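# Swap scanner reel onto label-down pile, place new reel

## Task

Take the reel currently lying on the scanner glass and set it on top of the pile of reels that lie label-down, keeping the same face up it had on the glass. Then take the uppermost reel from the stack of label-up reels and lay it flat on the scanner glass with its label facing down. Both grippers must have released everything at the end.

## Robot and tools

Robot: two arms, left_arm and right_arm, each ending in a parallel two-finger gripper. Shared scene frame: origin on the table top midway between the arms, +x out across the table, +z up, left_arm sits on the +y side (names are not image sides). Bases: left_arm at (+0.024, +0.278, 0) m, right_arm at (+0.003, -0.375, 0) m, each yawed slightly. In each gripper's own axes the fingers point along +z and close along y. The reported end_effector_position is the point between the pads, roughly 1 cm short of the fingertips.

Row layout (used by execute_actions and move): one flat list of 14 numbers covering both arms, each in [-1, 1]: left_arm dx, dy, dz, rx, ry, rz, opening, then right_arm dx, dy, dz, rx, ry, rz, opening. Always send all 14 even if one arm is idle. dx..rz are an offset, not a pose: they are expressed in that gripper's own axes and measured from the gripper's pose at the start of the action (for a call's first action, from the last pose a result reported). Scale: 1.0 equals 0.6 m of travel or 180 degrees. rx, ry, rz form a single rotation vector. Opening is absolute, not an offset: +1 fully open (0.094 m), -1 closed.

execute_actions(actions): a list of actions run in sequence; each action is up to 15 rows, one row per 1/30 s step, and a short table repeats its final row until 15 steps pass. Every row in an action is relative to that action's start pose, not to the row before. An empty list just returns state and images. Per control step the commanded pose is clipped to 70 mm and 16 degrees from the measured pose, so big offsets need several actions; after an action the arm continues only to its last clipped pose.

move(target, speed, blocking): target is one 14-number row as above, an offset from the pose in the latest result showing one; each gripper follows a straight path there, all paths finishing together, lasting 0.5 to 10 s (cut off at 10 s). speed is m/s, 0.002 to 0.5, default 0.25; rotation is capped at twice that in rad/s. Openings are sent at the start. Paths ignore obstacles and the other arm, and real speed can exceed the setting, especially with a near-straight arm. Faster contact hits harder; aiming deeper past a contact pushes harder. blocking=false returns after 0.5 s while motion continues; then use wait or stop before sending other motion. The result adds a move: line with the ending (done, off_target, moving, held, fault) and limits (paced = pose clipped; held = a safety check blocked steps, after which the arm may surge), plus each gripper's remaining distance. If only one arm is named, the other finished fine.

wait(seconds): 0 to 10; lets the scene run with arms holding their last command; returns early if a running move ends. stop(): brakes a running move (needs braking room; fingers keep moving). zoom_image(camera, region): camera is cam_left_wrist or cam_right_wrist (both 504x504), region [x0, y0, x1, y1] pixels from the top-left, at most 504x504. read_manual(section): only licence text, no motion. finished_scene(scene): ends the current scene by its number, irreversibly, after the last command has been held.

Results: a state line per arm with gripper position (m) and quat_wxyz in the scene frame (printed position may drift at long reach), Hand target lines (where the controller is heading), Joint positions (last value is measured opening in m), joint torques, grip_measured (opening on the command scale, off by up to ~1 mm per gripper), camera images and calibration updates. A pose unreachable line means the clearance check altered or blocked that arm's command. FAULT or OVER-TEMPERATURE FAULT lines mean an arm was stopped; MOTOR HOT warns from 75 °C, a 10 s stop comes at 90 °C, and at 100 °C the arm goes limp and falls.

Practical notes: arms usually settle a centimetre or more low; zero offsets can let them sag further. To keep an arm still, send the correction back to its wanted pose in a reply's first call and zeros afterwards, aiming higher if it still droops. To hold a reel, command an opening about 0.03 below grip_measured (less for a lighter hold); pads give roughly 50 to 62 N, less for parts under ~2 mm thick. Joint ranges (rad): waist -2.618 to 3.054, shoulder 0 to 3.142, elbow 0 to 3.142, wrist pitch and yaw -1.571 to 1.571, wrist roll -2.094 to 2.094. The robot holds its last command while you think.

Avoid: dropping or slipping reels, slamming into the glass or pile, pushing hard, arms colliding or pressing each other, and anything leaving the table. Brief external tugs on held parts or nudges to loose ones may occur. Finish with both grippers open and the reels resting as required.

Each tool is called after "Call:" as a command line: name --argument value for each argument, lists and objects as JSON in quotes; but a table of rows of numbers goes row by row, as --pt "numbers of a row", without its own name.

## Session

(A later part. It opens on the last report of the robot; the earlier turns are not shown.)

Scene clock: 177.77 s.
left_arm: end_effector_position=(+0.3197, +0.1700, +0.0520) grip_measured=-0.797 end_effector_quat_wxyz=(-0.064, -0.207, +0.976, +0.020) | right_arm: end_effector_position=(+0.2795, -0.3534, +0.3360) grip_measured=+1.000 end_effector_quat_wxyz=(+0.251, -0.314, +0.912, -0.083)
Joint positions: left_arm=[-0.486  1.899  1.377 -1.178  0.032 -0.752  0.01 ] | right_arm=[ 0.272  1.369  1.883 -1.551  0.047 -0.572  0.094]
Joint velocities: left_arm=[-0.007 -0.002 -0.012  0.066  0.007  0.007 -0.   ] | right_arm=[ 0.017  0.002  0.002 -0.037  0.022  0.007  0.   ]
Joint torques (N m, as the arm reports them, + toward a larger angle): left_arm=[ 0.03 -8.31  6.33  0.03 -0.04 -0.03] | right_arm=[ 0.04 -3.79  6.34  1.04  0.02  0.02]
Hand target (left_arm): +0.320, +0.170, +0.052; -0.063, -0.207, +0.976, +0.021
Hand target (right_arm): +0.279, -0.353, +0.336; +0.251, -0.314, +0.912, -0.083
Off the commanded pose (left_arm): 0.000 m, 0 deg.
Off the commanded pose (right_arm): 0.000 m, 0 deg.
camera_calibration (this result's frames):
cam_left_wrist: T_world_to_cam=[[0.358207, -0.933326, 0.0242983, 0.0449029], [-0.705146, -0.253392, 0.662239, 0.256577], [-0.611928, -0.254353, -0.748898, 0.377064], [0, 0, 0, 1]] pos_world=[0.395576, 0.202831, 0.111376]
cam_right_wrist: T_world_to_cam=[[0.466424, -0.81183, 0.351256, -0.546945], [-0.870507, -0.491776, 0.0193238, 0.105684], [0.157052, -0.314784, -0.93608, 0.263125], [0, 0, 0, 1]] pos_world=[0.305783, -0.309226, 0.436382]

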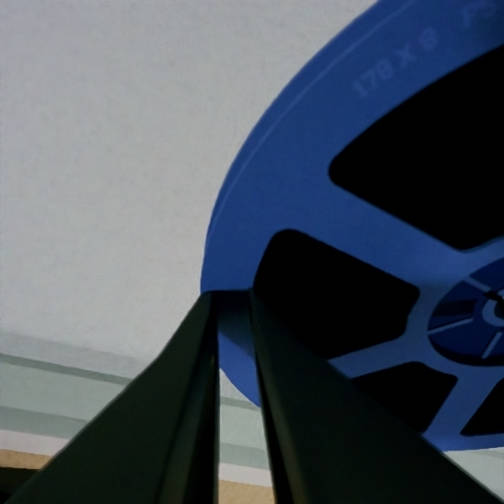

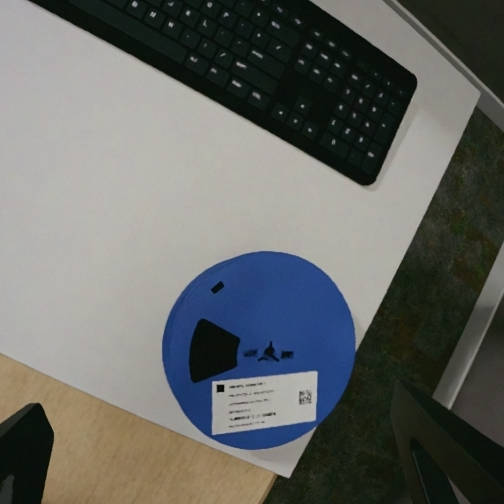

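Call:
execute_actions --actions '[[[0,0,0.008,0,0,0,-0.97,0,0,0,0,0,0,1]],[[0,0,0.004,0,0,0,-0.97,0,0,0,0,0,0,1]]]'

Scene clock: 182.40 s.
left_arm: end_effector_position=(+0.3203, +0.1687, +0.0519) grip_measured=-0.967 end_effector_quat_wxyz=(-0.063, -0.207, +0.976, +0.016) | right_arm: end_effector_position=(+0.2795, -0.3534, +0.3360) grip_measured=+1.000 end_effector_quat_wxyz=(+0.251, -0.314, +0.912, -0.083)
Joint positions: left_arm=[-0.486  1.899  1.377 -1.174  0.037 -0.752  0.002] | right_arm=[ 0.272  1.369  1.883 -1.551  0.047 -0.572  0.094]
Joint velocities: left_arm=[ 0.007  0.002 -0.007 -0.037  0.066  0.022 -0.   ] | right_arm=[-0.007 -0.007 -0.002 -0.022  0.037 -0.022  0.   ]
Joint torques (N m, as the arm reports them, + toward a larger angle): left_arm=[ 0.02 -8.2   5.56  0.15 -0.02 -0.02] | right_arm=[ 0.03 -3.79  6.35  1.05  0.01  0.01]
Hand target (left_arm): +0.320, +0.169, +0.050; -0.063, -0.207, +0.976, +0.016
Hand target (right_arm): +0.279, -0.353, +0.336; +0.251, -0.314, +0.912, -0.083
Off the commanded pose (left_arm): 0.002 m, 0 deg.
Off the commanded pose (right_arm): 0.000 m, 0 deg.
camera_calibration (this result's frames):
cam_left_wrist: T_world_to_cam=[[0.358778, -0.932906, 0.0310503, 0.0429045], [-0.706445, -0.249643, 0.662279, 0.256582], [-0.610093, -0.259547, -0.748614, 0.377355], [0, 0, 0, 1]] pos_world=[0.396089, 0.202021, 0.111232]
cam_right_wrist: T_world_to_cam=[[0.466424, -0.81183, 0.351256, -0.546945], [-0.870507, -0.491776, 0.0193238, 0.105684], [0.157052, -0.314784, -0.93608, 0.263125], [0, 0, 0, 1]] pos_world=[0.305783, -0.309226, 0.436382]

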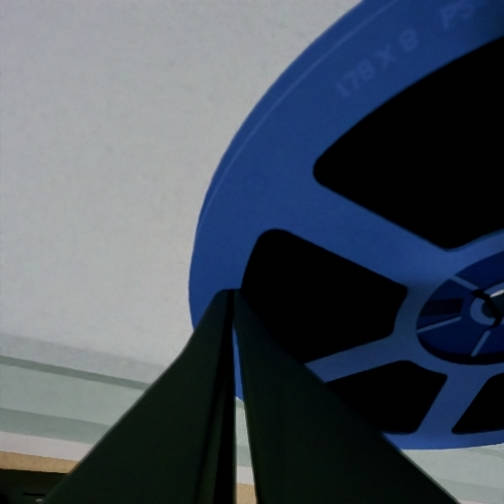

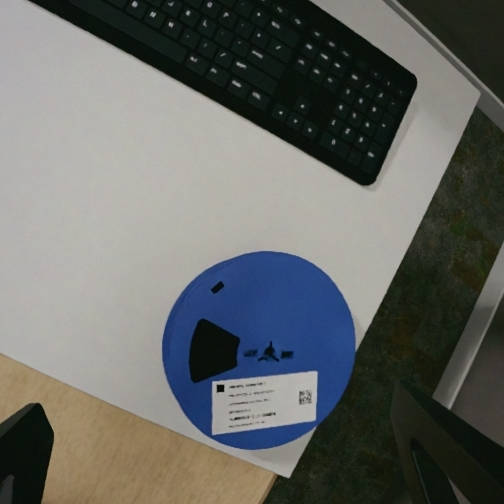

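Call:
move --target '[0,0.008,-0.035,0.11,0,0,-0.3,0,0,0,0,0,0,1]' --speed 0.1

Call:
move --target '[0,0.012,0.04,0,0,0,-0.3,0,0,0,0,0,0,1]' --speed 0.03

Scene clock: 192.00 s.
left_arm: end_effector_position=(+0.3201, +0.1729, +0.0684) grip_measured=-0.302 end_effector_quat_wxyz=(-0.038, -0.218, +0.965, -0.140) | right_arm: end_effector_position=(+0.2795, -0.3534, +0.3360) grip_measured=+1.000 end_effector_quat_wxyz=(+0.251, -0.314, +0.912, -0.083)
Joint positions: left_arm=[-0.333  1.718  1.195 -1.007  0.288 -0.632  0.033] | right_arm=[ 0.272  1.369  1.883 -1.551  0.047 -0.572  0.094]
Joint velocities: left_arm=[ 0.002  0.002  0.007  0.007  0.007 -0.007  0.   ] | right_arm=[-0.007 -0.007  0.012 -0.007  0.022  0.125  0.   ]
Joint torques (N m, as the arm reports them, + toward a larger angle): left_arm=[ 0.59 -8.91  5.28  0.52  0.26  0.09] | right_arm=[ 0.05 -3.76  6.32  1.02  0.02  0.02]
Hand target (left_arm): +0.321, +0.173, +0.074; -0.027, -0.213, +0.965, -0.153
Hand target (right_arm): +0.279, -0.353, +0.336; +0.251, -0.314, +0.912, -0.083
Off the commanded pose (left_arm): 0.005 m, 2 deg.
Off the commanded pose (right_arm): 0.000 m, 0 deg.
move: done
camera_calibration (this result's frames):
cam_left_wrist: T_world_to_cam=[[0.376955, -0.861837, 0.339326, 0.00717425], [-0.772391, -0.0902997, 0.628696, 0.242399], [-0.511192, -0.499083, -0.699714, 0.397073], [0, 0, 0, 1]] pos_world=[0.387503, 0.226244, 0.123007]
cam_right_wrist: T_world_to_cam=[[0.466424, -0.81183, 0.351256, -0.546945], [-0.870507, -0.491776, 0.0193238, 0.105684], [0.157052, -0.314784, -0.93608, 0.263125], [0, 0, 0, 1]] pos_world=[0.305783, -0.309226, 0.436382]

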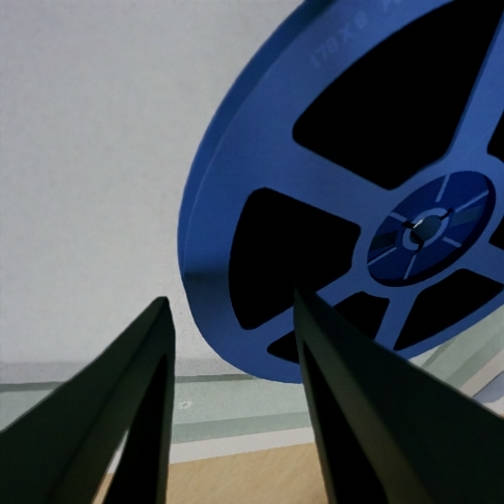

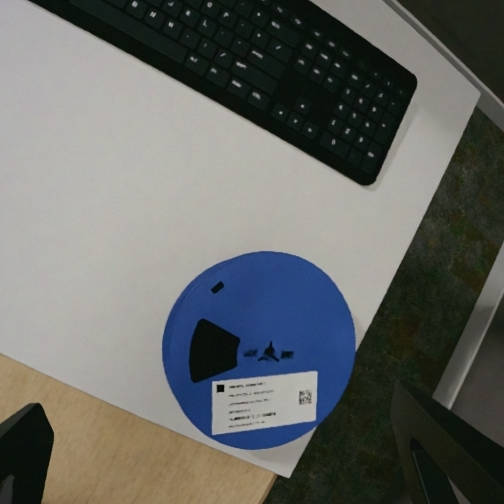

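Scene clock: 193.17 s.
left_arm: end_effector_position=(+0.3176, +0.1733, +0.0477) grip_measured=-0.302 end_effector_quat_wxyz=(-0.038, -0.217, +0.965, -0.140) | right_arm: end_effector_position=(+0.2795, -0.3534, +0.3360) grip_measured=+1.000 end_effector_quat_wxyz=(+0.251, -0.314, +0.912, -0.083)
Joint positions: left_arm=[-0.333  1.734  1.127 -0.922  0.289 -0.632  0.033] | right_arm=[ 0.272  1.369  1.883 -1.551  0.047 -0.572  0.094]
Joint velocities: left_arm=[-0.002 -0.002 -0.002 -0.022  0.051  0.037  0.   ] | right_arm=[-0.017 -0.012 -0.007  0.081 -0.051  0.022  0.   ]
Joint torques (N m, as the arm reports them, + toward a larger angle): left_arm=[-0.16 -6.57  5.3   0.54  0.11 -0.05] | right_arm=[ 0.02 -3.84  6.35  1.04  0.02  0.01]
Hand target (left_arm): +0.317, +0.173, +0.044; -0.038, -0.217, +0.965, -0.140
Hand target (right_arm): +0.279, -0.353, +0.336; +0.251, -0.314, +0.912, -0.083
Off the commanded pose (left_arm): 0.004 m, 0 deg.
Off the commanded pose (right_arm): 0.000 m, 0 deg.
move: done
camera_calibration (this result's frames):
cam_left_wrist: T_world_to_cam=[[0.376838, -0.861692, 0.339824, 0.0154893], [-0.772585, -0.0900085, 0.628499, 0.253477], [-0.510986, -0.499385, -0.699649, 0.381489], [0, 0, 0, 1]] pos_world=[0.384931, 0.226672, 0.102334]
cam_right_wrist: T_world_to_cam=[[0.466424, -0.81183, 0.351256, -0.546945], [-0.870507, -0.491776, 0.0193238, 0.105684], [0.157052, -0.314784, -0.93608, 0.263125], [0, 0, 0, 1]] pos_world=[0.305783, -0.309226, 0.436382]

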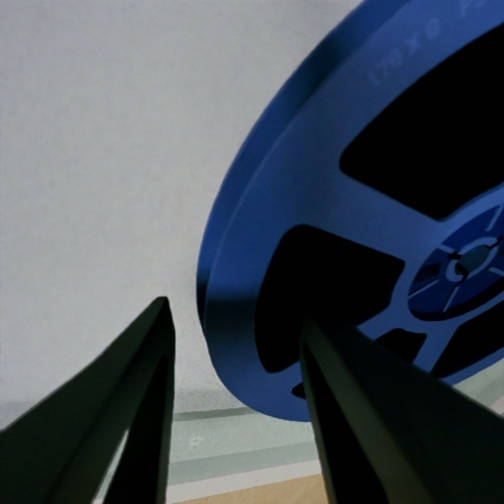

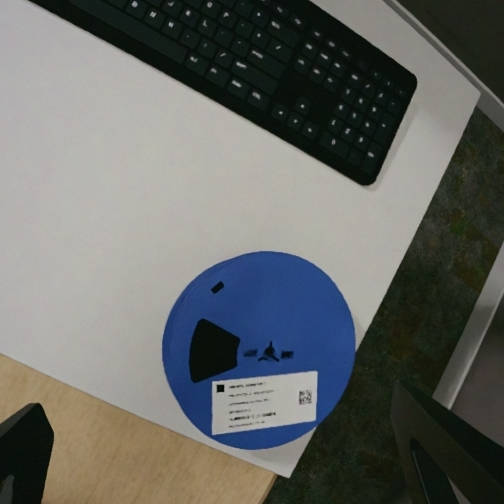

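Close in stages.

Call:
execute_actions --actions '[[[0,0,0.008,0,0,0,-0.55,0,0,0,0,0,0,1]],[[0,0,0.006,0,0,0,-0.75,0,0,0,0,0,0,1]],[[0,0,0.004,0,0,0,-0.9,0,0,0,0,0,0,1]]]'

Scene clock: 199.07 s.
left_arm: end_effector_position=(+0.3200, +0.1698, +0.0490) grip_measured=-0.779 end_effector_quat_wxyz=(-0.035, -0.215, +0.964, -0.151) | right_arm: end_effector_position=(+0.2795, -0.3534, +0.3360) grip_measured=+1.000 end_effector_quat_wxyz=(+0.251, -0.314, +0.912, -0.083)
Joint positions: left_arm=[-0.333  1.733  1.127 -0.91   0.306 -0.63   0.01 ] | right_arm=[ 0.272  1.369  1.883 -1.551  0.047 -0.572  0.094]
Joint velocities: left_arm=[-0.002  0.007 -0.007 -0.051  0.066  0.051  0.   ] | right_arm=[-0.017  0.002 -0.002 -0.066 -0.022 -0.007  0.   ]
Joint torques (N m, as the arm reports them, + toward a larger angle): left_arm=[-0.13 -6.68  5.96  0.47  0.07 -0.07] | right_arm=[ 0.04 -3.77  6.33  1.03  0.02  0.03]
Hand target (left_arm): +0.319, +0.170, +0.046; -0.036, -0.216, +0.965, -0.147
Hand target (right_arm): +0.279, -0.353, +0.336; +0.251, -0.314, +0.912, -0.083
Off the commanded pose (left_arm): 0.003 m, 0 deg.
Off the commanded pose (right_arm): 0.000 m, 0 deg.
camera_calibration (this result's frames):
cam_left_wrist: T_world_to_cam=[[0.37087, -0.855795, 0.360652, 0.011012], [-0.77938, -0.0756421, 0.621968, 0.254303], [-0.504997, -0.511754, -0.695043, 0.381848], [0, 0, 0, 1]] pos_world=[0.386947, 0.224072, 0.103261]
cam_right_wrist: T_world_to_cam=[[0.466424, -0.81183, 0.351256, -0.546945], [-0.870507, -0.491776, 0.0193238, 0.105684], [0.157052, -0.314784, -0.93608, 0.263125], [0, 0, 0, 1]] pos_world=[0.305783, -0.309226, 0.436382]

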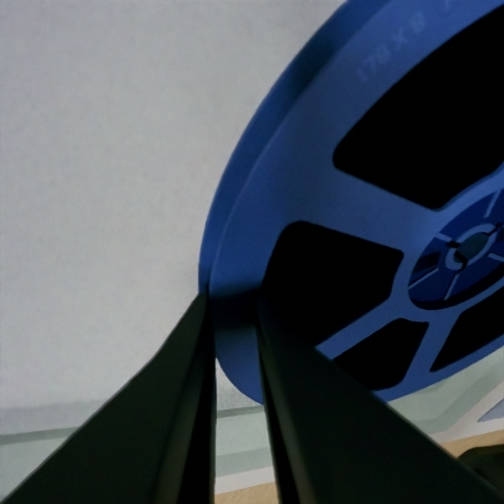

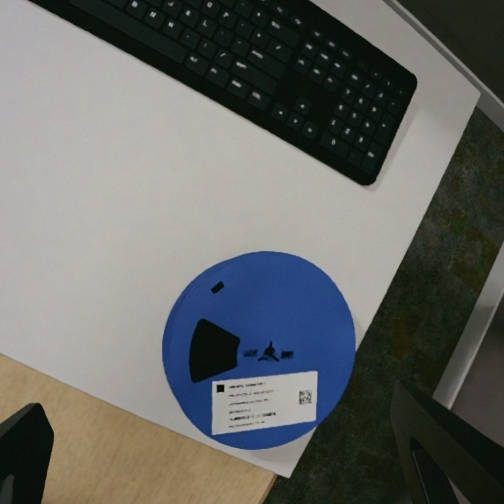

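Call:
move --target '[0.025,-0.053,-0.18,0,0,0,-0.9,0,0,0,0,0,0,1]' --speed 0.06

Scene clock: 207.67 s.
left_arm: end_effector_position=(+0.3176, +0.1697, +0.1485) grip_measured=-0.898 end_effector_quat_wxyz=(-0.050, -0.217, +0.964, -0.146) | right_arm: end_effector_position=(+0.2795, -0.3534, +0.3360) grip_measured=+1.000 end_effector_quat_wxyz=(+0.251, -0.314, +0.912, -0.083)
Joint positions: left_arm=[-0.333  1.69   1.48  -1.338  0.309 -0.63   0.005] | right_arm=[ 0.272  1.369  1.883 -1.551  0.047 -0.572  0.094]
Joint velocities: left_arm=[-0.012  0.017  0.002 -0.007 -0.022 -0.081  0.   ] | right_arm=[ 0.012 -0.012 -0.017 -0.037  0.051  0.007  0.   ]
Joint torques (N m, as the arm reports them, + toward a larger angle): left_arm=[-0.49 -8.64  9.61  0.17  0.11 -0.11] | right_arm=[ 0.02 -3.77  6.34  1.05  0.01  0.02]
Hand target (left_arm): +0.318, +0.168, +0.162; -0.036, -0.215, +0.964, -0.151
Hand target (right_arm): +0.279, -0.353, +0.336; +0.251, -0.314, +0.912, -0.083
Off the commanded pose (left_arm): 0.014 m, 2 deg.
Off the commanded pose (right_arm): 0.000 m, 0 deg.
move: off_target (left_arm)
camera_calibration (this result's frames):
cam_left_wrist: T_world_to_cam=[[0.381972, -0.85681, 0.346372, -0.0252787], [-0.759294, -0.0772915, 0.646141, 0.180832], [-0.526849, -0.509806, -0.680094, 0.454133], [0, 0, 0, 1]] pos_world=[0.386219, 0.223838, 0.200766]
cam_right_wrist: T_world_to_cam=[[0.466424, -0.81183, 0.351256, -0.546945], [-0.870507, -0.491776, 0.0193238, 0.105684], [0.157052, -0.314784, -0.93608, 0.263125], [0, 0, 0, 1]] pos_world=[0.305783, -0.309226, 0.436382]

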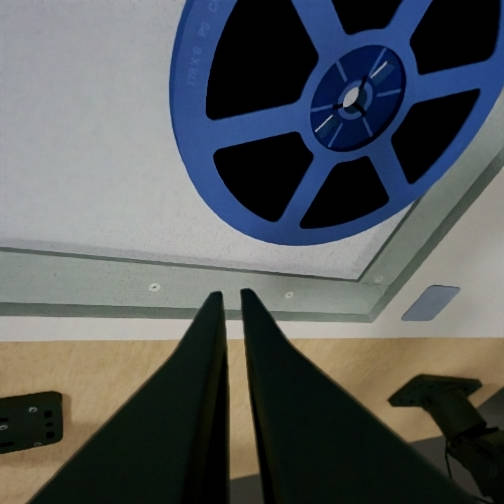

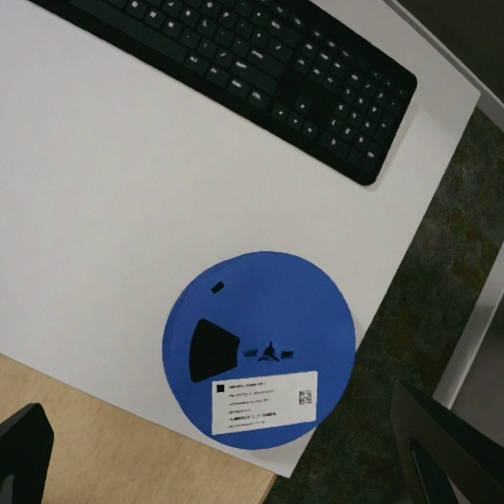

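Call:
move --target '[-0.123,0.088,0.085,0.261,0.049,0.139,-0.6,0,0,0,0,0,0,1]' --speed 0.2

Scene clock: 241.77 s.
left_arm: end_effector_position=(+0.3573, +0.2302, +0.0710) grip_measured=-0.602 end_effector_quat_wxyz=(-0.010, -0.004, +0.848, -0.530) | right_arm: end_effector_position=(+0.2795, -0.3534, +0.3360) grip_measured=+1.000 end_effector_quat_wxyz=(+0.251, -0.314, +0.912, -0.083)
Joint positions: left_arm=[ 0.169  2.197  1.438 -1.404  1.014  0.647  0.019] | right_arm=[ 0.272  1.369  1.883 -1.551  0.047 -0.572  0.094]
Joint velocities: left_arm=[ 0.002  0.002 -0.007 -0.051  0.022  0.037  0.   ] | right_arm=[-0.002  0.012 -0.017  0.037  0.007 -0.051  0.   ]
Joint torques (N m, as the arm reports them, + toward a larger angle): left_arm=[ 0.44 -9.29  7.67 -0.85  0.57  0.1 ] | right_arm=[ 0.02 -3.77  6.33  1.03  0.02  0.02]
Hand target (left_arm): +0.364, +0.232, +0.078; +0.004, -0.002, +0.843, -0.538
Hand target (right_arm): +0.279, -0.353, +0.336; +0.251, -0.314, +0.912, -0.083
Off the commanded pose (left_arm): 0.004 m, 2 deg.
Off the commanded pose (right_arm): 0.000 m, 0 deg.
move: done
camera_calibration (this result's frames):
cam_left_wrist: T_world_to_cam=[[-0.0396904, -0.361527, 0.931517, 0.0332842], [-0.812529, 0.554273, 0.180496, 0.172413], [-0.581569, -0.74972, -0.31575, 0.502028], [0, 0, 0, 1]] pos_world=[0.433375, 0.292849, 0.0963906]
cam_right_wrist: T_world_to_cam=[[0.466424, -0.81183, 0.351256, -0.546945], [-0.870507, -0.491776, 0.0193238, 0.105684], [0.157052, -0.314784, -0.93608, 0.263125], [0, 0, 0, 1]] pos_world=[0.305783, -0.309226, 0.436382]

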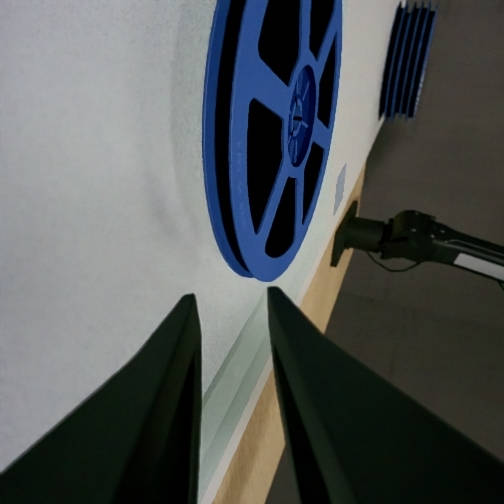

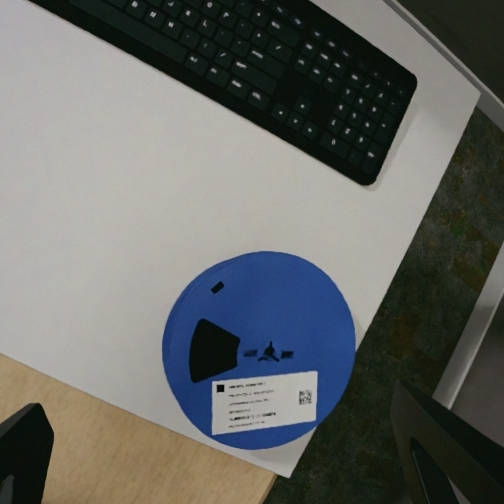

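Call:
move --target '[0,0.002,0.047,0,0,0,-0.6,0,0,0,0,0,0,1]' --speed 0.05

Scene clock: 252.30 s.
left_arm: end_effector_position=(+0.3548, +0.2096, +0.0519) grip_measured=-0.602 end_effector_quat_wxyz=(-0.023, -0.004, +0.852, -0.524) | right_arm: end_effector_position=(+0.2795, -0.3534, +0.3360) grip_measured=+1.000 end_effector_quat_wxyz=(+0.251, -0.314, +0.912, -0.083)
Joint positions: left_arm=[ 0.109  2.197  1.37  -1.27   1.023  0.549  0.019] | right_arm=[ 0.272  1.369  1.883 -1.551  0.047 -0.572  0.094]
Joint velocities: left_arm=[-0.012 -0.002 -0.017 -0.007 -0.037 -0.066 -0.   ] | right_arm=[-0.002  0.007 -0.002  0.037  0.051 -0.022  0.   ]
Joint torques (N m, as the arm reports them, + toward a larger angle): left_arm=[ -0.49 -11.09   3.3   -0.42   0.6   -0.09] | right_arm=[ 0.06 -3.81  6.31  1.02  0.03  0.01]
Hand target (left_arm): +0.356, +0.206, +0.057; -0.012, -0.003, +0.848, -0.530
Hand target (right_arm): +0.279, -0.353, +0.336; +0.251, -0.314, +0.912, -0.083
Off the commanded pose (left_arm): 0.007 m, 2 deg.
Off the commanded pose (right_arm): 0.000 m, 0 deg.
move: done
camera_calibration (this result's frames):
cam_left_wrist: T_world_to_cam=[[-0.0236965, -0.374104, 0.927084, 0.0407839], [-0.801351, 0.561561, 0.206122, 0.178432], [-0.597725, -0.738035, -0.313095, 0.482229], [0, 0, 0, 1]] pos_world=[0.432194, 0.270959, 0.0763946]
cam_right_wrist: T_world_to_cam=[[0.466424, -0.81183, 0.351256, -0.546945], [-0.870507, -0.491776, 0.0193238, 0.105684], [0.157052, -0.314784, -0.93608, 0.263125], [0, 0, 0, 1]] pos_world=[0.305783, -0.309226, 0.436382]

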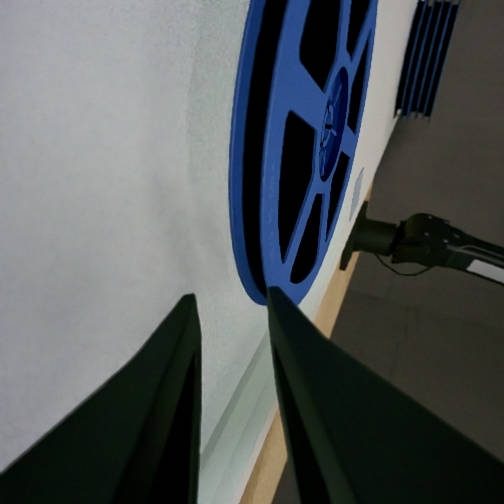

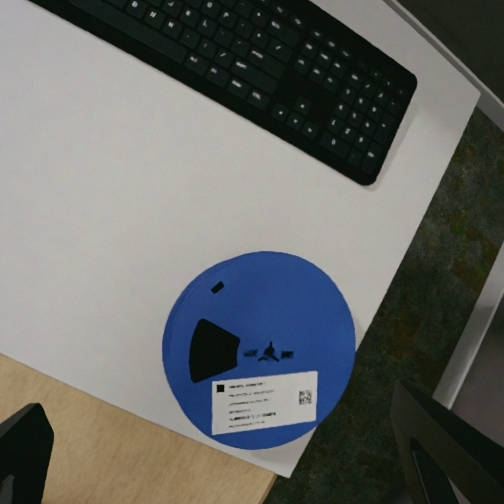

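Call:
move --target '[0,-0.02,0.005,0,0,0,-0.78,0,0,0,0,0,0,1]' --speed 0.04

Call:
move --target '[0,-0.008,0.03,0,0,0,-0.78,0,0,0,0,0,0,1]' --speed 0.03

Scene clock: 259.67 s.
left_arm: end_effector_position=(+0.3540, +0.2047, +0.0516) grip_measured=-0.778 end_effector_quat_wxyz=(-0.033, -0.009, +0.852, -0.523) | right_arm: end_effector_position=(+0.2795, -0.3534, +0.3360) grip_measured=+1.000 end_effector_quat_wxyz=(+0.251, -0.314, +0.912, -0.083)
Joint positions: left_arm=[ 0.093  2.197  1.37  -1.268  1.022  0.521  0.01 ] | right_arm=[ 0.272  1.369  1.883 -1.551  0.047 -0.572  0.094]
Joint velocities: left_arm=[-0.002 -0.012 -0.007  0.037 -0.007 -0.037 -0.001] | right_arm=[-0.002  0.002 -0.012 -0.007 -0.125  0.007  0.   ]
Joint torques (N m, as the arm reports them, + toward a larger angle): left_arm=[ -0.51 -12.11   3.98  -0.55   0.47  -0.08] | right_arm=[ 0.   -3.8   6.36  1.04  0.01  0.02]
Hand target (left_arm): +0.355, +0.201, +0.061; -0.024, -0.004, +0.851, -0.524
Hand target (right_arm): +0.279, -0.353, +0.336; +0.251, -0.314, +0.912, -0.083
Off the commanded pose (left_arm): 0.010 m, 1 deg.
Off the commanded pose (right_arm): 0.000 m, 0 deg.
move: done
camera_calibration (this result's frames):
cam_left_wrist: T_world_to_cam=[[-0.00332852, -0.376065, 0.926587, 0.0323902], [-0.794947, 0.563133, 0.225698, 0.17705], [-0.606669, -0.735837, -0.300826, 0.480141], [0, 0, 0, 1]] pos_world=[0.43214, 0.265784, 0.074467]
cam_right_wrist: T_world_to_cam=[[0.466424, -0.81183, 0.351256, -0.546945], [-0.870507, -0.491776, 0.0193238, 0.105684], [0.157052, -0.314784, -0.93608, 0.263125], [0, 0, 0, 1]] pos_world=[0.305783, -0.309226, 0.436382]

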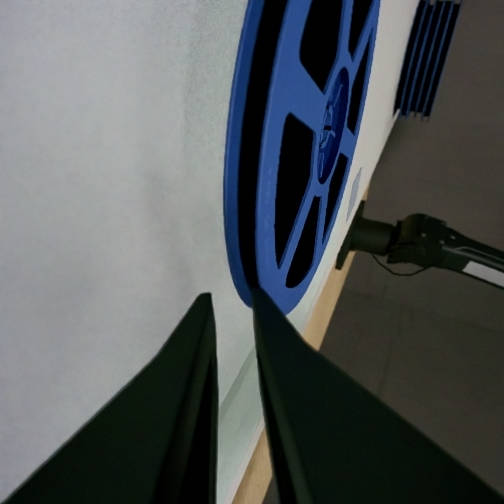

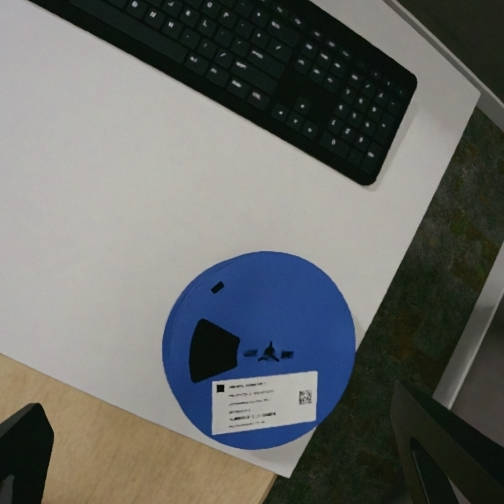

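Scene clock: 260.53 s.
left_arm: end_effector_position=(+0.3522, +0.1897, +0.0464) grip_measured=-0.778 end_effector_quat_wxyz=(-0.046, -0.017, +0.849, -0.525) | right_arm: end_effector_position=(+0.2795, -0.3534, +0.3360) grip_measured=+1.000 end_effector_quat_wxyz=(+0.251, -0.314, +0.912, -0.083)
Joint positions: left_arm=[ 0.053  2.194  1.338 -1.209  1.043  0.451  0.01 ] | right_arm=[ 0.272  1.369  1.883 -1.551  0.047 -0.572  0.094]
Joint velocities: left_arm=[-0.007 -0.017 -0.017  0.022  0.007 -0.11   0.   ] | right_arm=[-0.002 -0.007  0.002 -0.022  0.037  0.022  0.   ]
Joint torques (N m, as the arm reports them, + toward a larger angle): left_arm=[ -0.63 -10.98   3.12  -0.18   0.42  -0.11] | right_arm=[ 0.03 -3.76  6.34  1.04  0.02  0.02]
Hand target (left_arm): +0.353, +0.187, +0.048; -0.035, -0.009, +0.851, -0.523
Hand target (right_arm): +0.279, -0.353, +0.336; +0.251, -0.314, +0.912, -0.083
Off the commanded pose (left_arm): 0.004 m, 2 deg.
Off the commanded pose (right_arm): 0.000 m, 0 deg.
move: done
camera_calibration (this result's frames):
cam_left_wrist: T_world_to_cam=[[0.0237332, -0.369851, 0.928788, 0.0207366], [-0.788384, 0.564347, 0.244873, 0.181777], [-0.614725, -0.738053, -0.278191, 0.468623], [0, 0, 0, 1]] pos_world=[0.430892, 0.250953, 0.0665947]
cam_right_wrist: T_world_to_cam=[[0.466424, -0.81183, 0.351256, -0.546945], [-0.870507, -0.491776, 0.0193238, 0.105684], [0.157052, -0.314784, -0.93608, 0.263125], [0, 0, 0, 1]] pos_world=[0.305783, -0.309226, 0.436382]

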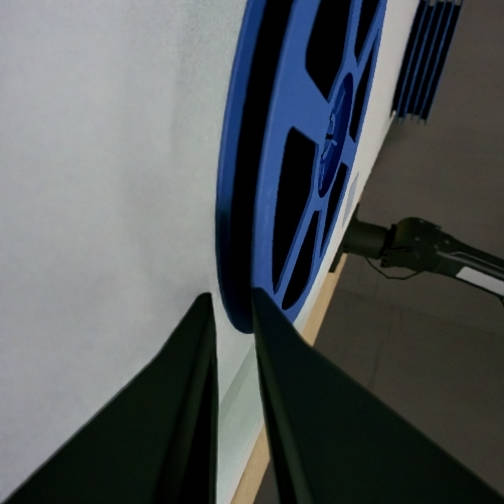

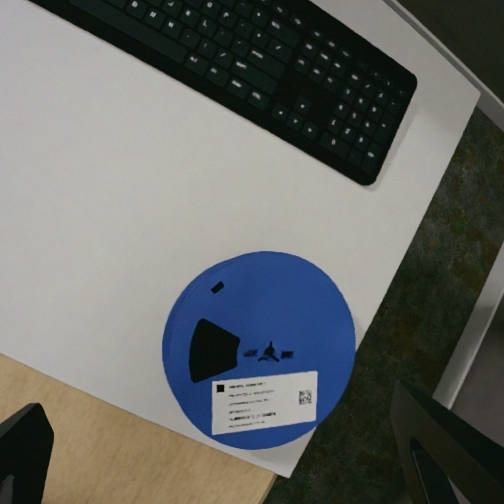

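Call:
move --target '[0,-0.022,-0.01,0,0,0,-0.78,0,0,0,0,0,0,1]' --speed 0.03

Scene clock: 267.30 s.
left_arm: end_effector_position=(+0.3484, +0.1889, +0.0486) grip_measured=-0.778 end_effector_quat_wxyz=(-0.058, -0.025, +0.847, -0.527) | right_arm: end_effector_position=(+0.2795, -0.3534, +0.3360) grip_measured=+1.000 end_effector_quat_wxyz=(+0.251, -0.314, +0.912, -0.083)
Joint positions: left_arm=[ 0.053  2.194  1.338 -1.236  1.042  0.447  0.01 ] | right_arm=[ 0.272  1.369  1.883 -1.551  0.047 -0.572  0.094]
Joint velocities: left_arm=[-0.007  0.002 -0.017 -0.081  0.022 -0.007 -0.001] | right_arm=[-0.002 -0.002 -0.012  0.022 -0.051 -0.037  0.   ]
Joint torques (N m, as the arm reports them, + toward a larger angle): left_arm=[ -0.18 -11.67   6.77  -0.73   0.39  -0.04] | right_arm=[ 0.04 -3.81  6.33  1.04  0.02  0.01]
Hand target (left_arm): +0.353, +0.189, +0.061; -0.046, -0.017, +0.849, -0.525
Hand target (right_arm): +0.279, -0.353, +0.336; +0.251, -0.314, +0.912, -0.083
Off the commanded pose (left_arm): 0.013 m, 2 deg.
Off the commanded pose (right_arm): 0.000 m, 0 deg.
move: off_target (left_arm)
camera_calibration (this result's frames):
cam_left_wrist: T_world_to_cam=[[0.0518204, -0.365322, 0.929438, 0.00780855], [-0.781666, 0.564401, 0.265423, 0.175307], [-0.62154, -0.740265, -0.256312, 0.468082], [0, 0, 0, 1]] pos_world=[0.427558, 0.250414, 0.0661871]
cam_right_wrist: T_world_to_cam=[[0.466424, -0.81183, 0.351256, -0.546945], [-0.870507, -0.491776, 0.0193238, 0.105684], [0.157052, -0.314784, -0.93608, 0.263125], [0, 0, 0, 1]] pos_world=[0.305783, -0.309226, 0.436382]

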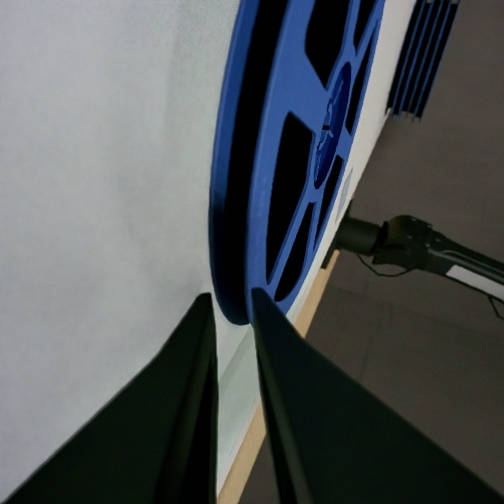

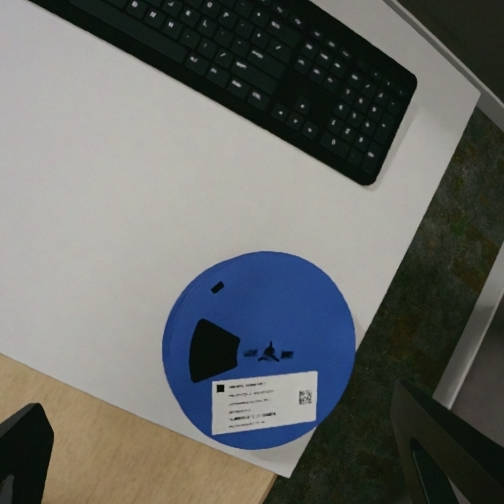

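Call:
move --target '[-0.008,-0.034,-0.016,0,0,0,-0.78,0,0,0,0,0,0,1]' --speed 0.03

Scene clock: 271.27 s.
left_arm: end_effector_position=(+0.3493, +0.1893, +0.0572) grip_measured=-0.778 end_effector_quat_wxyz=(-0.070, -0.034, +0.846, -0.528) | right_arm: end_effector_position=(+0.2795, -0.3534, +0.3360) grip_measured=+1.000 end_effector_quat_wxyz=(+0.251, -0.314, +0.912, -0.083)
Joint positions: left_arm=[ 0.053  2.194  1.37  -1.293  1.04   0.441  0.01 ] | right_arm=[ 0.272  1.369  1.883 -1.551  0.047 -0.572  0.094]
Joint velocities: left_arm=[-0.002  0.007  0.007 -0.095  0.007 -0.037  0.001] | right_arm=[ 0.002 -0.007 -0.002  0.037 -0.007  0.051  0.   ]
Joint torques (N m, as the arm reports them, + toward a larger angle): left_arm=[ -0.46 -11.59   7.56  -0.78   0.42  -0.1 ] | right_arm=[ 0.05 -3.76  6.38  1.04  0.02  0.02]
Hand target (left_arm): +0.355, +0.188, +0.070; -0.058, -0.025, +0.847, -0.527
Hand target (right_arm): +0.279, -0.353, +0.336; +0.251, -0.314, +0.912, -0.083
Off the commanded pose (left_arm): 0.015 m, 2 deg.
Off the commanded pose (right_arm): 0.000 m, 0 deg.
move: off_target (left_arm)
camera_calibration (this result's frames):
cam_left_wrist: T_world_to_cam=[[0.0799826, -0.362389, 0.928589, -0.0104025], [-0.774206, 0.564193, 0.286866, 0.169765], [-0.62786, -0.741863, -0.235438, 0.472445], [0, 0, 0, 1]] pos_world=[0.428895, 0.250939, 0.0721912]
cam_right_wrist: T_world_to_cam=[[0.466424, -0.81183, 0.351256, -0.546945], [-0.870507, -0.491776, 0.0193238, 0.105684], [0.157052, -0.314784, -0.93608, 0.263125], [0, 0, 0, 1]] pos_world=[0.305783, -0.309226, 0.436382]

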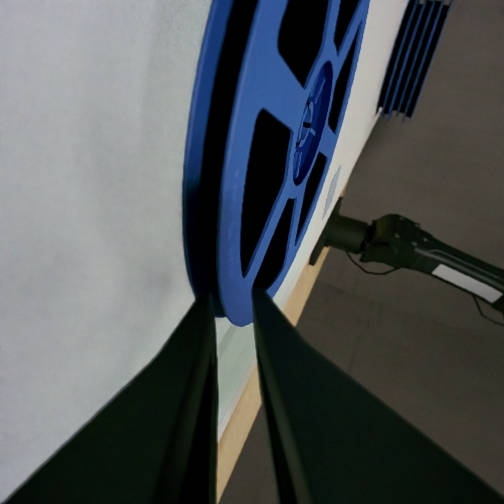

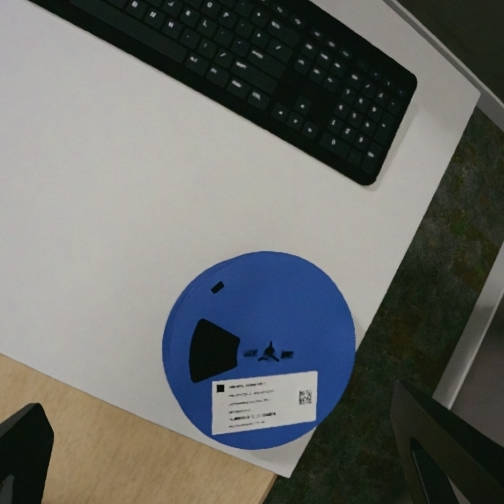

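Call:
move --target '[-0.005,-0.024,0.03,0,0,0,-0.78,0,0,0,0,0,0,1]' --speed 0.02

Scene clock: 278.43 s.
left_arm: end_effector_position=(+0.3498, +0.1719, +0.0521) grip_measured=-0.778 end_effector_quat_wxyz=(-0.086, -0.037, +0.850, -0.519) | right_arm: end_effector_position=(+0.2795, -0.3534, +0.3360) grip_measured=+1.000 end_effector_quat_wxyz=(+0.251, -0.314, +0.912, -0.083)
Joint positions: left_arm=[-0.004  2.187  1.357 -1.227  1.041  0.341  0.01 ] | right_arm=[ 0.272  1.369  1.883 -1.551  0.047 -0.572  0.094]
Joint velocities: left_arm=[-0.002 -0.012 -0.002 -0.022 -0.007 -0.037 -0.   ] | right_arm=[ 0.022 -0.007 -0.002 -0.081  0.007  0.022  0.   ]
Joint torques (N m, as the arm reports them, + toward a larger angle): left_arm=[ -0.61 -11.77   3.51  -0.35   0.66  -0.1 ] | right_arm=[ 0.02 -3.77  6.35  1.03  0.01  0.02]
Hand target (left_arm): +0.352, +0.167, +0.061; -0.072, -0.033, +0.845, -0.529
Hand target (right_arm): +0.279, -0.353, +0.336; +0.251, -0.314, +0.912, -0.083
Off the commanded pose (left_arm): 0.011 m, 2 deg.
Off the commanded pose (right_arm): 0.000 m, 0 deg.
move: off_target (left_arm)
camera_calibration (this result's frames):
cam_left_wrist: T_world_to_cam=[[0.103346, -0.38173, 0.918478, -0.0163264], [-0.758165, 0.567487, 0.321162, 0.173486], [-0.643821, -0.729548, -0.230767, 0.461927], [0, 0, 0, 1]] pos_world=[0.430617, 0.232314, 0.0658754]
cam_right_wrist: T_world_to_cam=[[0.466424, -0.81183, 0.351256, -0.546945], [-0.870507, -0.491776, 0.0193238, 0.105684], [0.157052, -0.314784, -0.93608, 0.263125], [0, 0, 0, 1]] pos_world=[0.305783, -0.309226, 0.436382]

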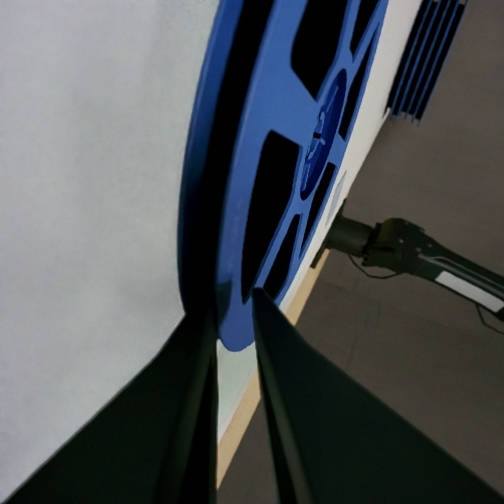

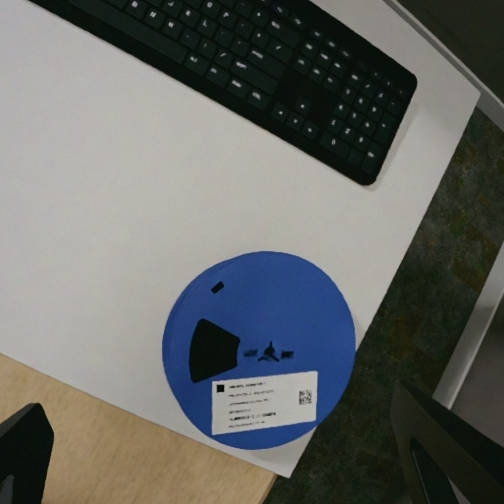

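Seems inside the groove. Close.

Call:
execute_actions --actions '[[[0,-0.008,0,0,0,0,-0.92,0,0,0,0,0,0,1]],[[0,-0.008,0,0,0,0,-1,0,0,0,0,0,0,1]],[[0,-0.03,-0.02,0,0,0,-1,0,0,0,0,0,0,1]],[[0,-0.04,-0.02,0,0,0,-1,0,0,0,0,0,0,1]]]'

Scene clock: 284.13 s.
left_arm: end_effector_position=(+0.3491, +0.1734, +0.0715) grip_measured=-0.989 end_effector_quat_wxyz=(-0.106, -0.047, +0.850, -0.513) | right_arm: end_effector_position=(+0.2795, -0.3534, +0.3360) grip_measured=+1.000 end_effector_quat_wxyz=(+0.251, -0.314, +0.912, -0.083)
Joint positions: left_arm=[-0.004  2.17   1.415 -1.34   1.023  0.335  0.001] | right_arm=[ 0.272  1.369  1.883 -1.551  0.047 -0.572  0.094]
Joint velocities: left_arm=[-0.002  0.007 -0.012 -0.007 -0.066 -0.051 -0.   ] | right_arm=[ 0.012 -0.007 -0.002  0.051 -0.007  0.081  0.   ]
Joint torques (N m, as the arm reports them, + toward a larger angle): left_arm=[ -0.35 -11.31   7.75  -0.83   0.42  -0.12] | right_arm=[ 0.08 -3.77  6.36  1.03  0.03  0.02]
Hand target (left_arm): +0.353, +0.172, +0.085; -0.100, -0.044, +0.851, -0.514
Hand target (right_arm): +0.279, -0.353, +0.336; +0.251, -0.314, +0.912, -0.083
Off the commanded pose (left_arm): 0.014 m, 1 deg.
Off the commanded pose (right_arm): 0.000 m, 0 deg.
camera_calibration (this result's frames):
cam_left_wrist: T_world_to_cam=[[0.142601, -0.391497, 0.909063, -0.0448856], [-0.739431, 0.568401, 0.360779, 0.156317], [-0.657956, -0.723637, -0.20843, 0.469337], [0, 0, 0, 1]] pos_world=[0.43079, 0.233206, 0.0822317]
cam_right_wrist: T_world_to_cam=[[0.466424, -0.81183, 0.351256, -0.546945], [-0.870507, -0.491776, 0.0193238, 0.105684], [0.157052, -0.314784, -0.93608, 0.263125], [0, 0, 0, 1]] pos_world=[0.305783, -0.309226, 0.436382]

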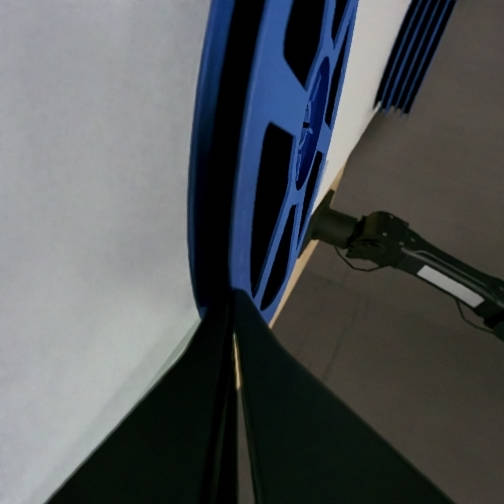

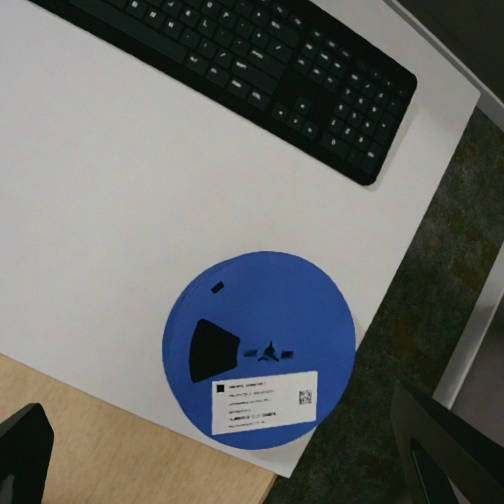

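Call:
move --target '[0.05,-0.2,-0.105,0,0,0,-1,0,0,0,0,0,0,1]' --speed 0.08

Scene clock: 314.73 s.
left_arm: end_effector_position=(+0.3459, +0.1737, +0.1919) grip_measured=-0.990 end_effector_quat_wxyz=(-0.068, -0.079, +0.863, -0.495) | right_arm: end_effector_position=(+0.2795, -0.3534, +0.3360) grip_measured=+1.000 end_effector_quat_wxyz=(+0.251, -0.314, +0.912, -0.083)
Joint positions: left_arm=[-0.004  1.895  1.571 -1.567  1.015  0.144  0.   ] | right_arm=[ 0.272  1.369  1.883 -1.551  0.047 -0.572  0.094]
Joint velocities: left_arm=[-0.012 -0.002  0.002 -0.022 -0.007 -0.037  0.001] | right_arm=[ 0.022 -0.012  0.007 -0.051 -0.081  0.051  0.   ]
Joint torques (N m, as the arm reports them, + toward a larger angle): left_arm=[ -0.07 -10.06   9.05  -0.45   0.69  -0.08] | right_arm=[ 0.07 -3.78  6.3   1.05  0.02  0.02]
Hand target (left_arm): +0.348, +0.171, +0.210; -0.053, -0.076, +0.857, -0.507
Hand target (right_arm): +0.279, -0.353, +0.336; +0.251, -0.314, +0.912, -0.083
Off the commanded pose (left_arm): 0.019 m, 6 deg.
Off the commanded pose (right_arm): 0.000 m, 0 deg.
joint sent to its limit (left arm) — the command would take joint 4 (wrist pitch) past its lower limit, so that joint was sent only as far as its limit.
move: off_target (left_arm)
camera_calibration (this result's frames):
cam_left_wrist: T_world_to_cam=[[0.148711, -0.427459, 0.891719, -0.146273], [-0.797716, 0.481059, 0.363637, 0.145119], [-0.58441, -0.765416, -0.269452, 0.486076], [0, 0, 0, 1]] pos_world=[0.421584, 0.239714, 0.208638]
cam_right_wrist: T_world_to_cam=[[0.466424, -0.81183, 0.351256, -0.546945], [-0.870507, -0.491776, 0.0193238, 0.105684], [0.157052, -0.314784, -0.93608, 0.263125], [0, 0, 0, 1]] pos_world=[0.305783, -0.309226, 0.436382]

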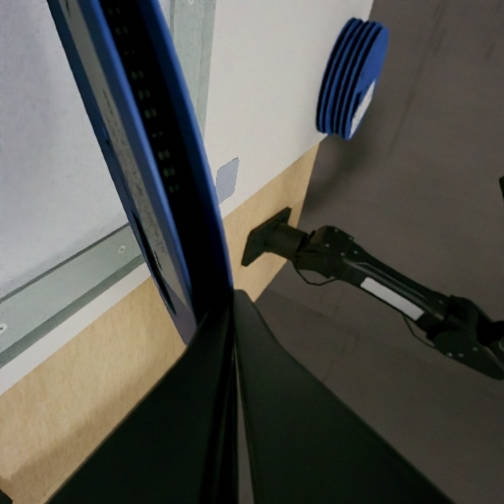

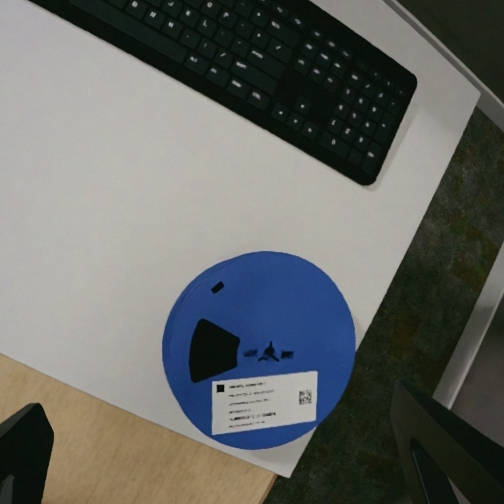

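Call:
move --target '[0.062,0.204,-0.42,0.051,-0.572,-0.324,-1,0,0,0,0,0,0,1]' --speed 0.15

Scene clock: 346.83 s.
left_arm: end_effector_position=(+0.2967, +0.4482, +0.2208) grip_measured=-0.995 end_effector_quat_wxyz=(-0.399, +0.774, -0.433, +0.231) | right_arm: end_effector_position=(+0.2795, -0.3534, +0.3360) grip_measured=+1.000 end_effector_quat_wxyz=(+0.251, -0.314, +0.912, -0.083)
Joint positions: left_arm=[ 0.42   0.956  0.833 -0.488  0.029 -1.566  0.   ] | right_arm=[ 0.272  1.369  1.883 -1.551  0.047 -0.572  0.094]
Joint velocities: left_arm=[-0.007 -0.022 -0.002 -0.051 -0.022 -0.007  0.   ] | right_arm=[-0.012  0.007 -0.002  0.007 -0.022  0.037  0.   ]
Joint torques (N m, as the arm reports them, + toward a larger angle): left_arm=[-0.63 -1.8   7.48  1.99 -0.15 -0.07] | right_arm=[-0.01 -3.8   6.34  1.04  0.02  0.01]
Hand target (left_arm): +0.297, +0.448, +0.222; -0.405, +0.773, -0.430, +0.231
Hand target (right_arm): +0.279, -0.353, +0.336; +0.251, -0.314, +0.912, -0.083
Off the commanded pose (left_arm): 0.003 m, 2 deg.
Off the commanded pose (right_arm): 0.000 m, 0 deg.
move: done
camera_calibration (this result's frames):
cam_left_wrist: T_world_to_cam=[[0.455737, 0.219698, 0.862575, -0.422095], [-0.0216063, -0.966045, 0.257467, 0.405119], [0.889852, -0.135974, -0.435516, -0.00761725], [0, 0, 0, 1]] pos_world=[0.207896, 0.483061, 0.256467]
cam_right_wrist: T_world_to_cam=[[0.466424, -0.81183, 0.351256, -0.546945], [-0.870507, -0.491776, 0.0193238, 0.105684], [0.157052, -0.314784, -0.93608, 0.263125], [0, 0, 0, 1]] pos_world=[0.305783, -0.309226, 0.436382]

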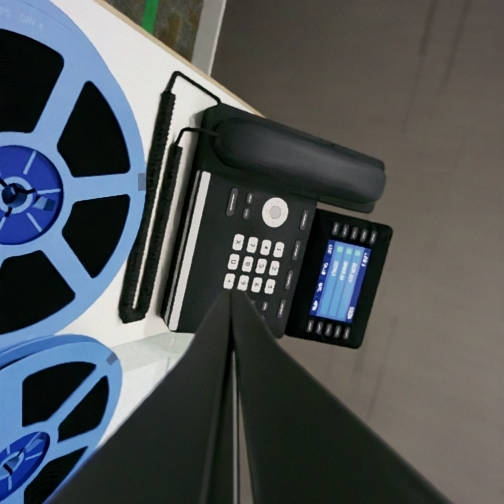

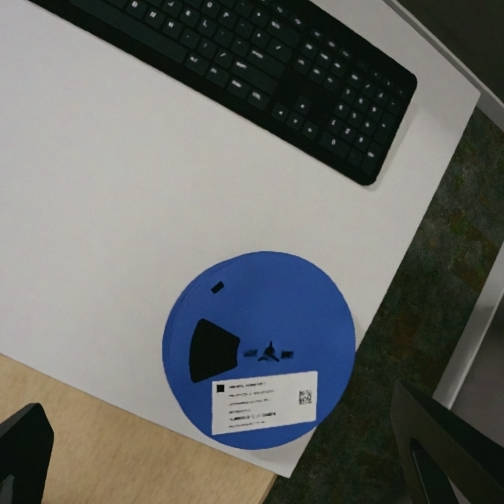

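Call:
move --target '[0.21,0.078,-0.11,-0.177,0.322,0.62,-0.6,0,0,0,0,0,0,1]' --speed 0.4

Scene clock: 366.50 s.
left_arm: end_effector_position=(+0.2913, +0.2982, +0.2143) grip_measured=-0.602 end_effector_quat_wxyz=(+0.042, -0.004, +0.999, -0.008) | right_arm: end_effector_position=(+0.2795, -0.3534, +0.3360) grip_measured=+1.000 end_effector_quat_wxyz=(+0.251, -0.314, +0.912, -0.083)
Joint positions: left_arm=[-0.064  1.529  1.609 -1.569  0.022  0.077  0.019] | right_arm=[ 0.272  1.369  1.883 -1.551  0.047 -0.572  0.094]
Joint velocities: left_arm=[-0.002  0.007  0.002 -0.051 -0.007 -0.037 -0.   ] | right_arm=[-0.017  0.002 -0.002 -0.007  0.022 -0.022  0.   ]
Joint torques (N m, as the arm reports them, + toward a larger angle): left_arm=[-0.52 -4.99  8.98  0.3  -0.14  0.1 ] | right_arm=[ 0.02 -3.8   6.37  1.03  0.02  0.01]
Hand target (left_arm): +0.291, +0.298, +0.220; +0.045, +0.005, +0.999, -0.001
Hand target (right_arm): +0.279, -0.353, +0.336; +0.251, -0.314, +0.912, -0.083
Off the commanded pose (left_arm): 0.008 m, 5 deg.
Off the commanded pose (right_arm): 0.000 m, 0 deg.
joint sent to its limit (left arm) — the command would take joint 4 (wrist pitch) past its lower limit, so that joint was sent only as far as its limit.
move: off_target (left_arm)
camera_calibration (this result's frames):
cam_left_wrist: T_world_to_cam=[[-0.0571942, -0.993958, 0.0936841, 0.295039], [-0.863906, 0.0963059, 0.494359, 0.139538], [-0.500394, -0.0526598, -0.864195, 0.445986], [0, 0, 0, 1]] pos_world=[0.360592, 0.303304, 0.288796]
cam_right_wrist: T_world_to_cam=[[0.466424, -0.81183, 0.351256, -0.546945], [-0.870507, -0.491776, 0.0193238, 0.105684], [0.157052, -0.314784, -0.93608, 0.263125], [0, 0, 0, 1]] pos_world=[0.305783, -0.309226, 0.436382]

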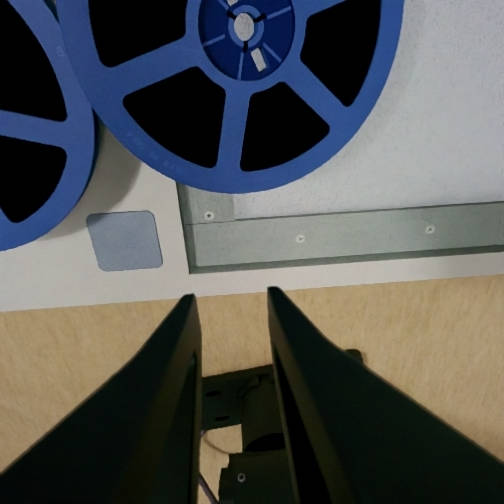

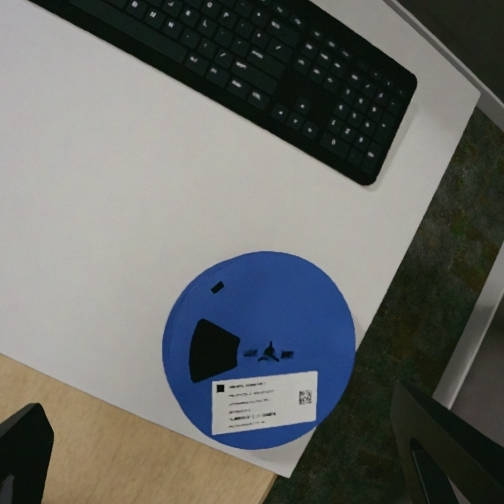

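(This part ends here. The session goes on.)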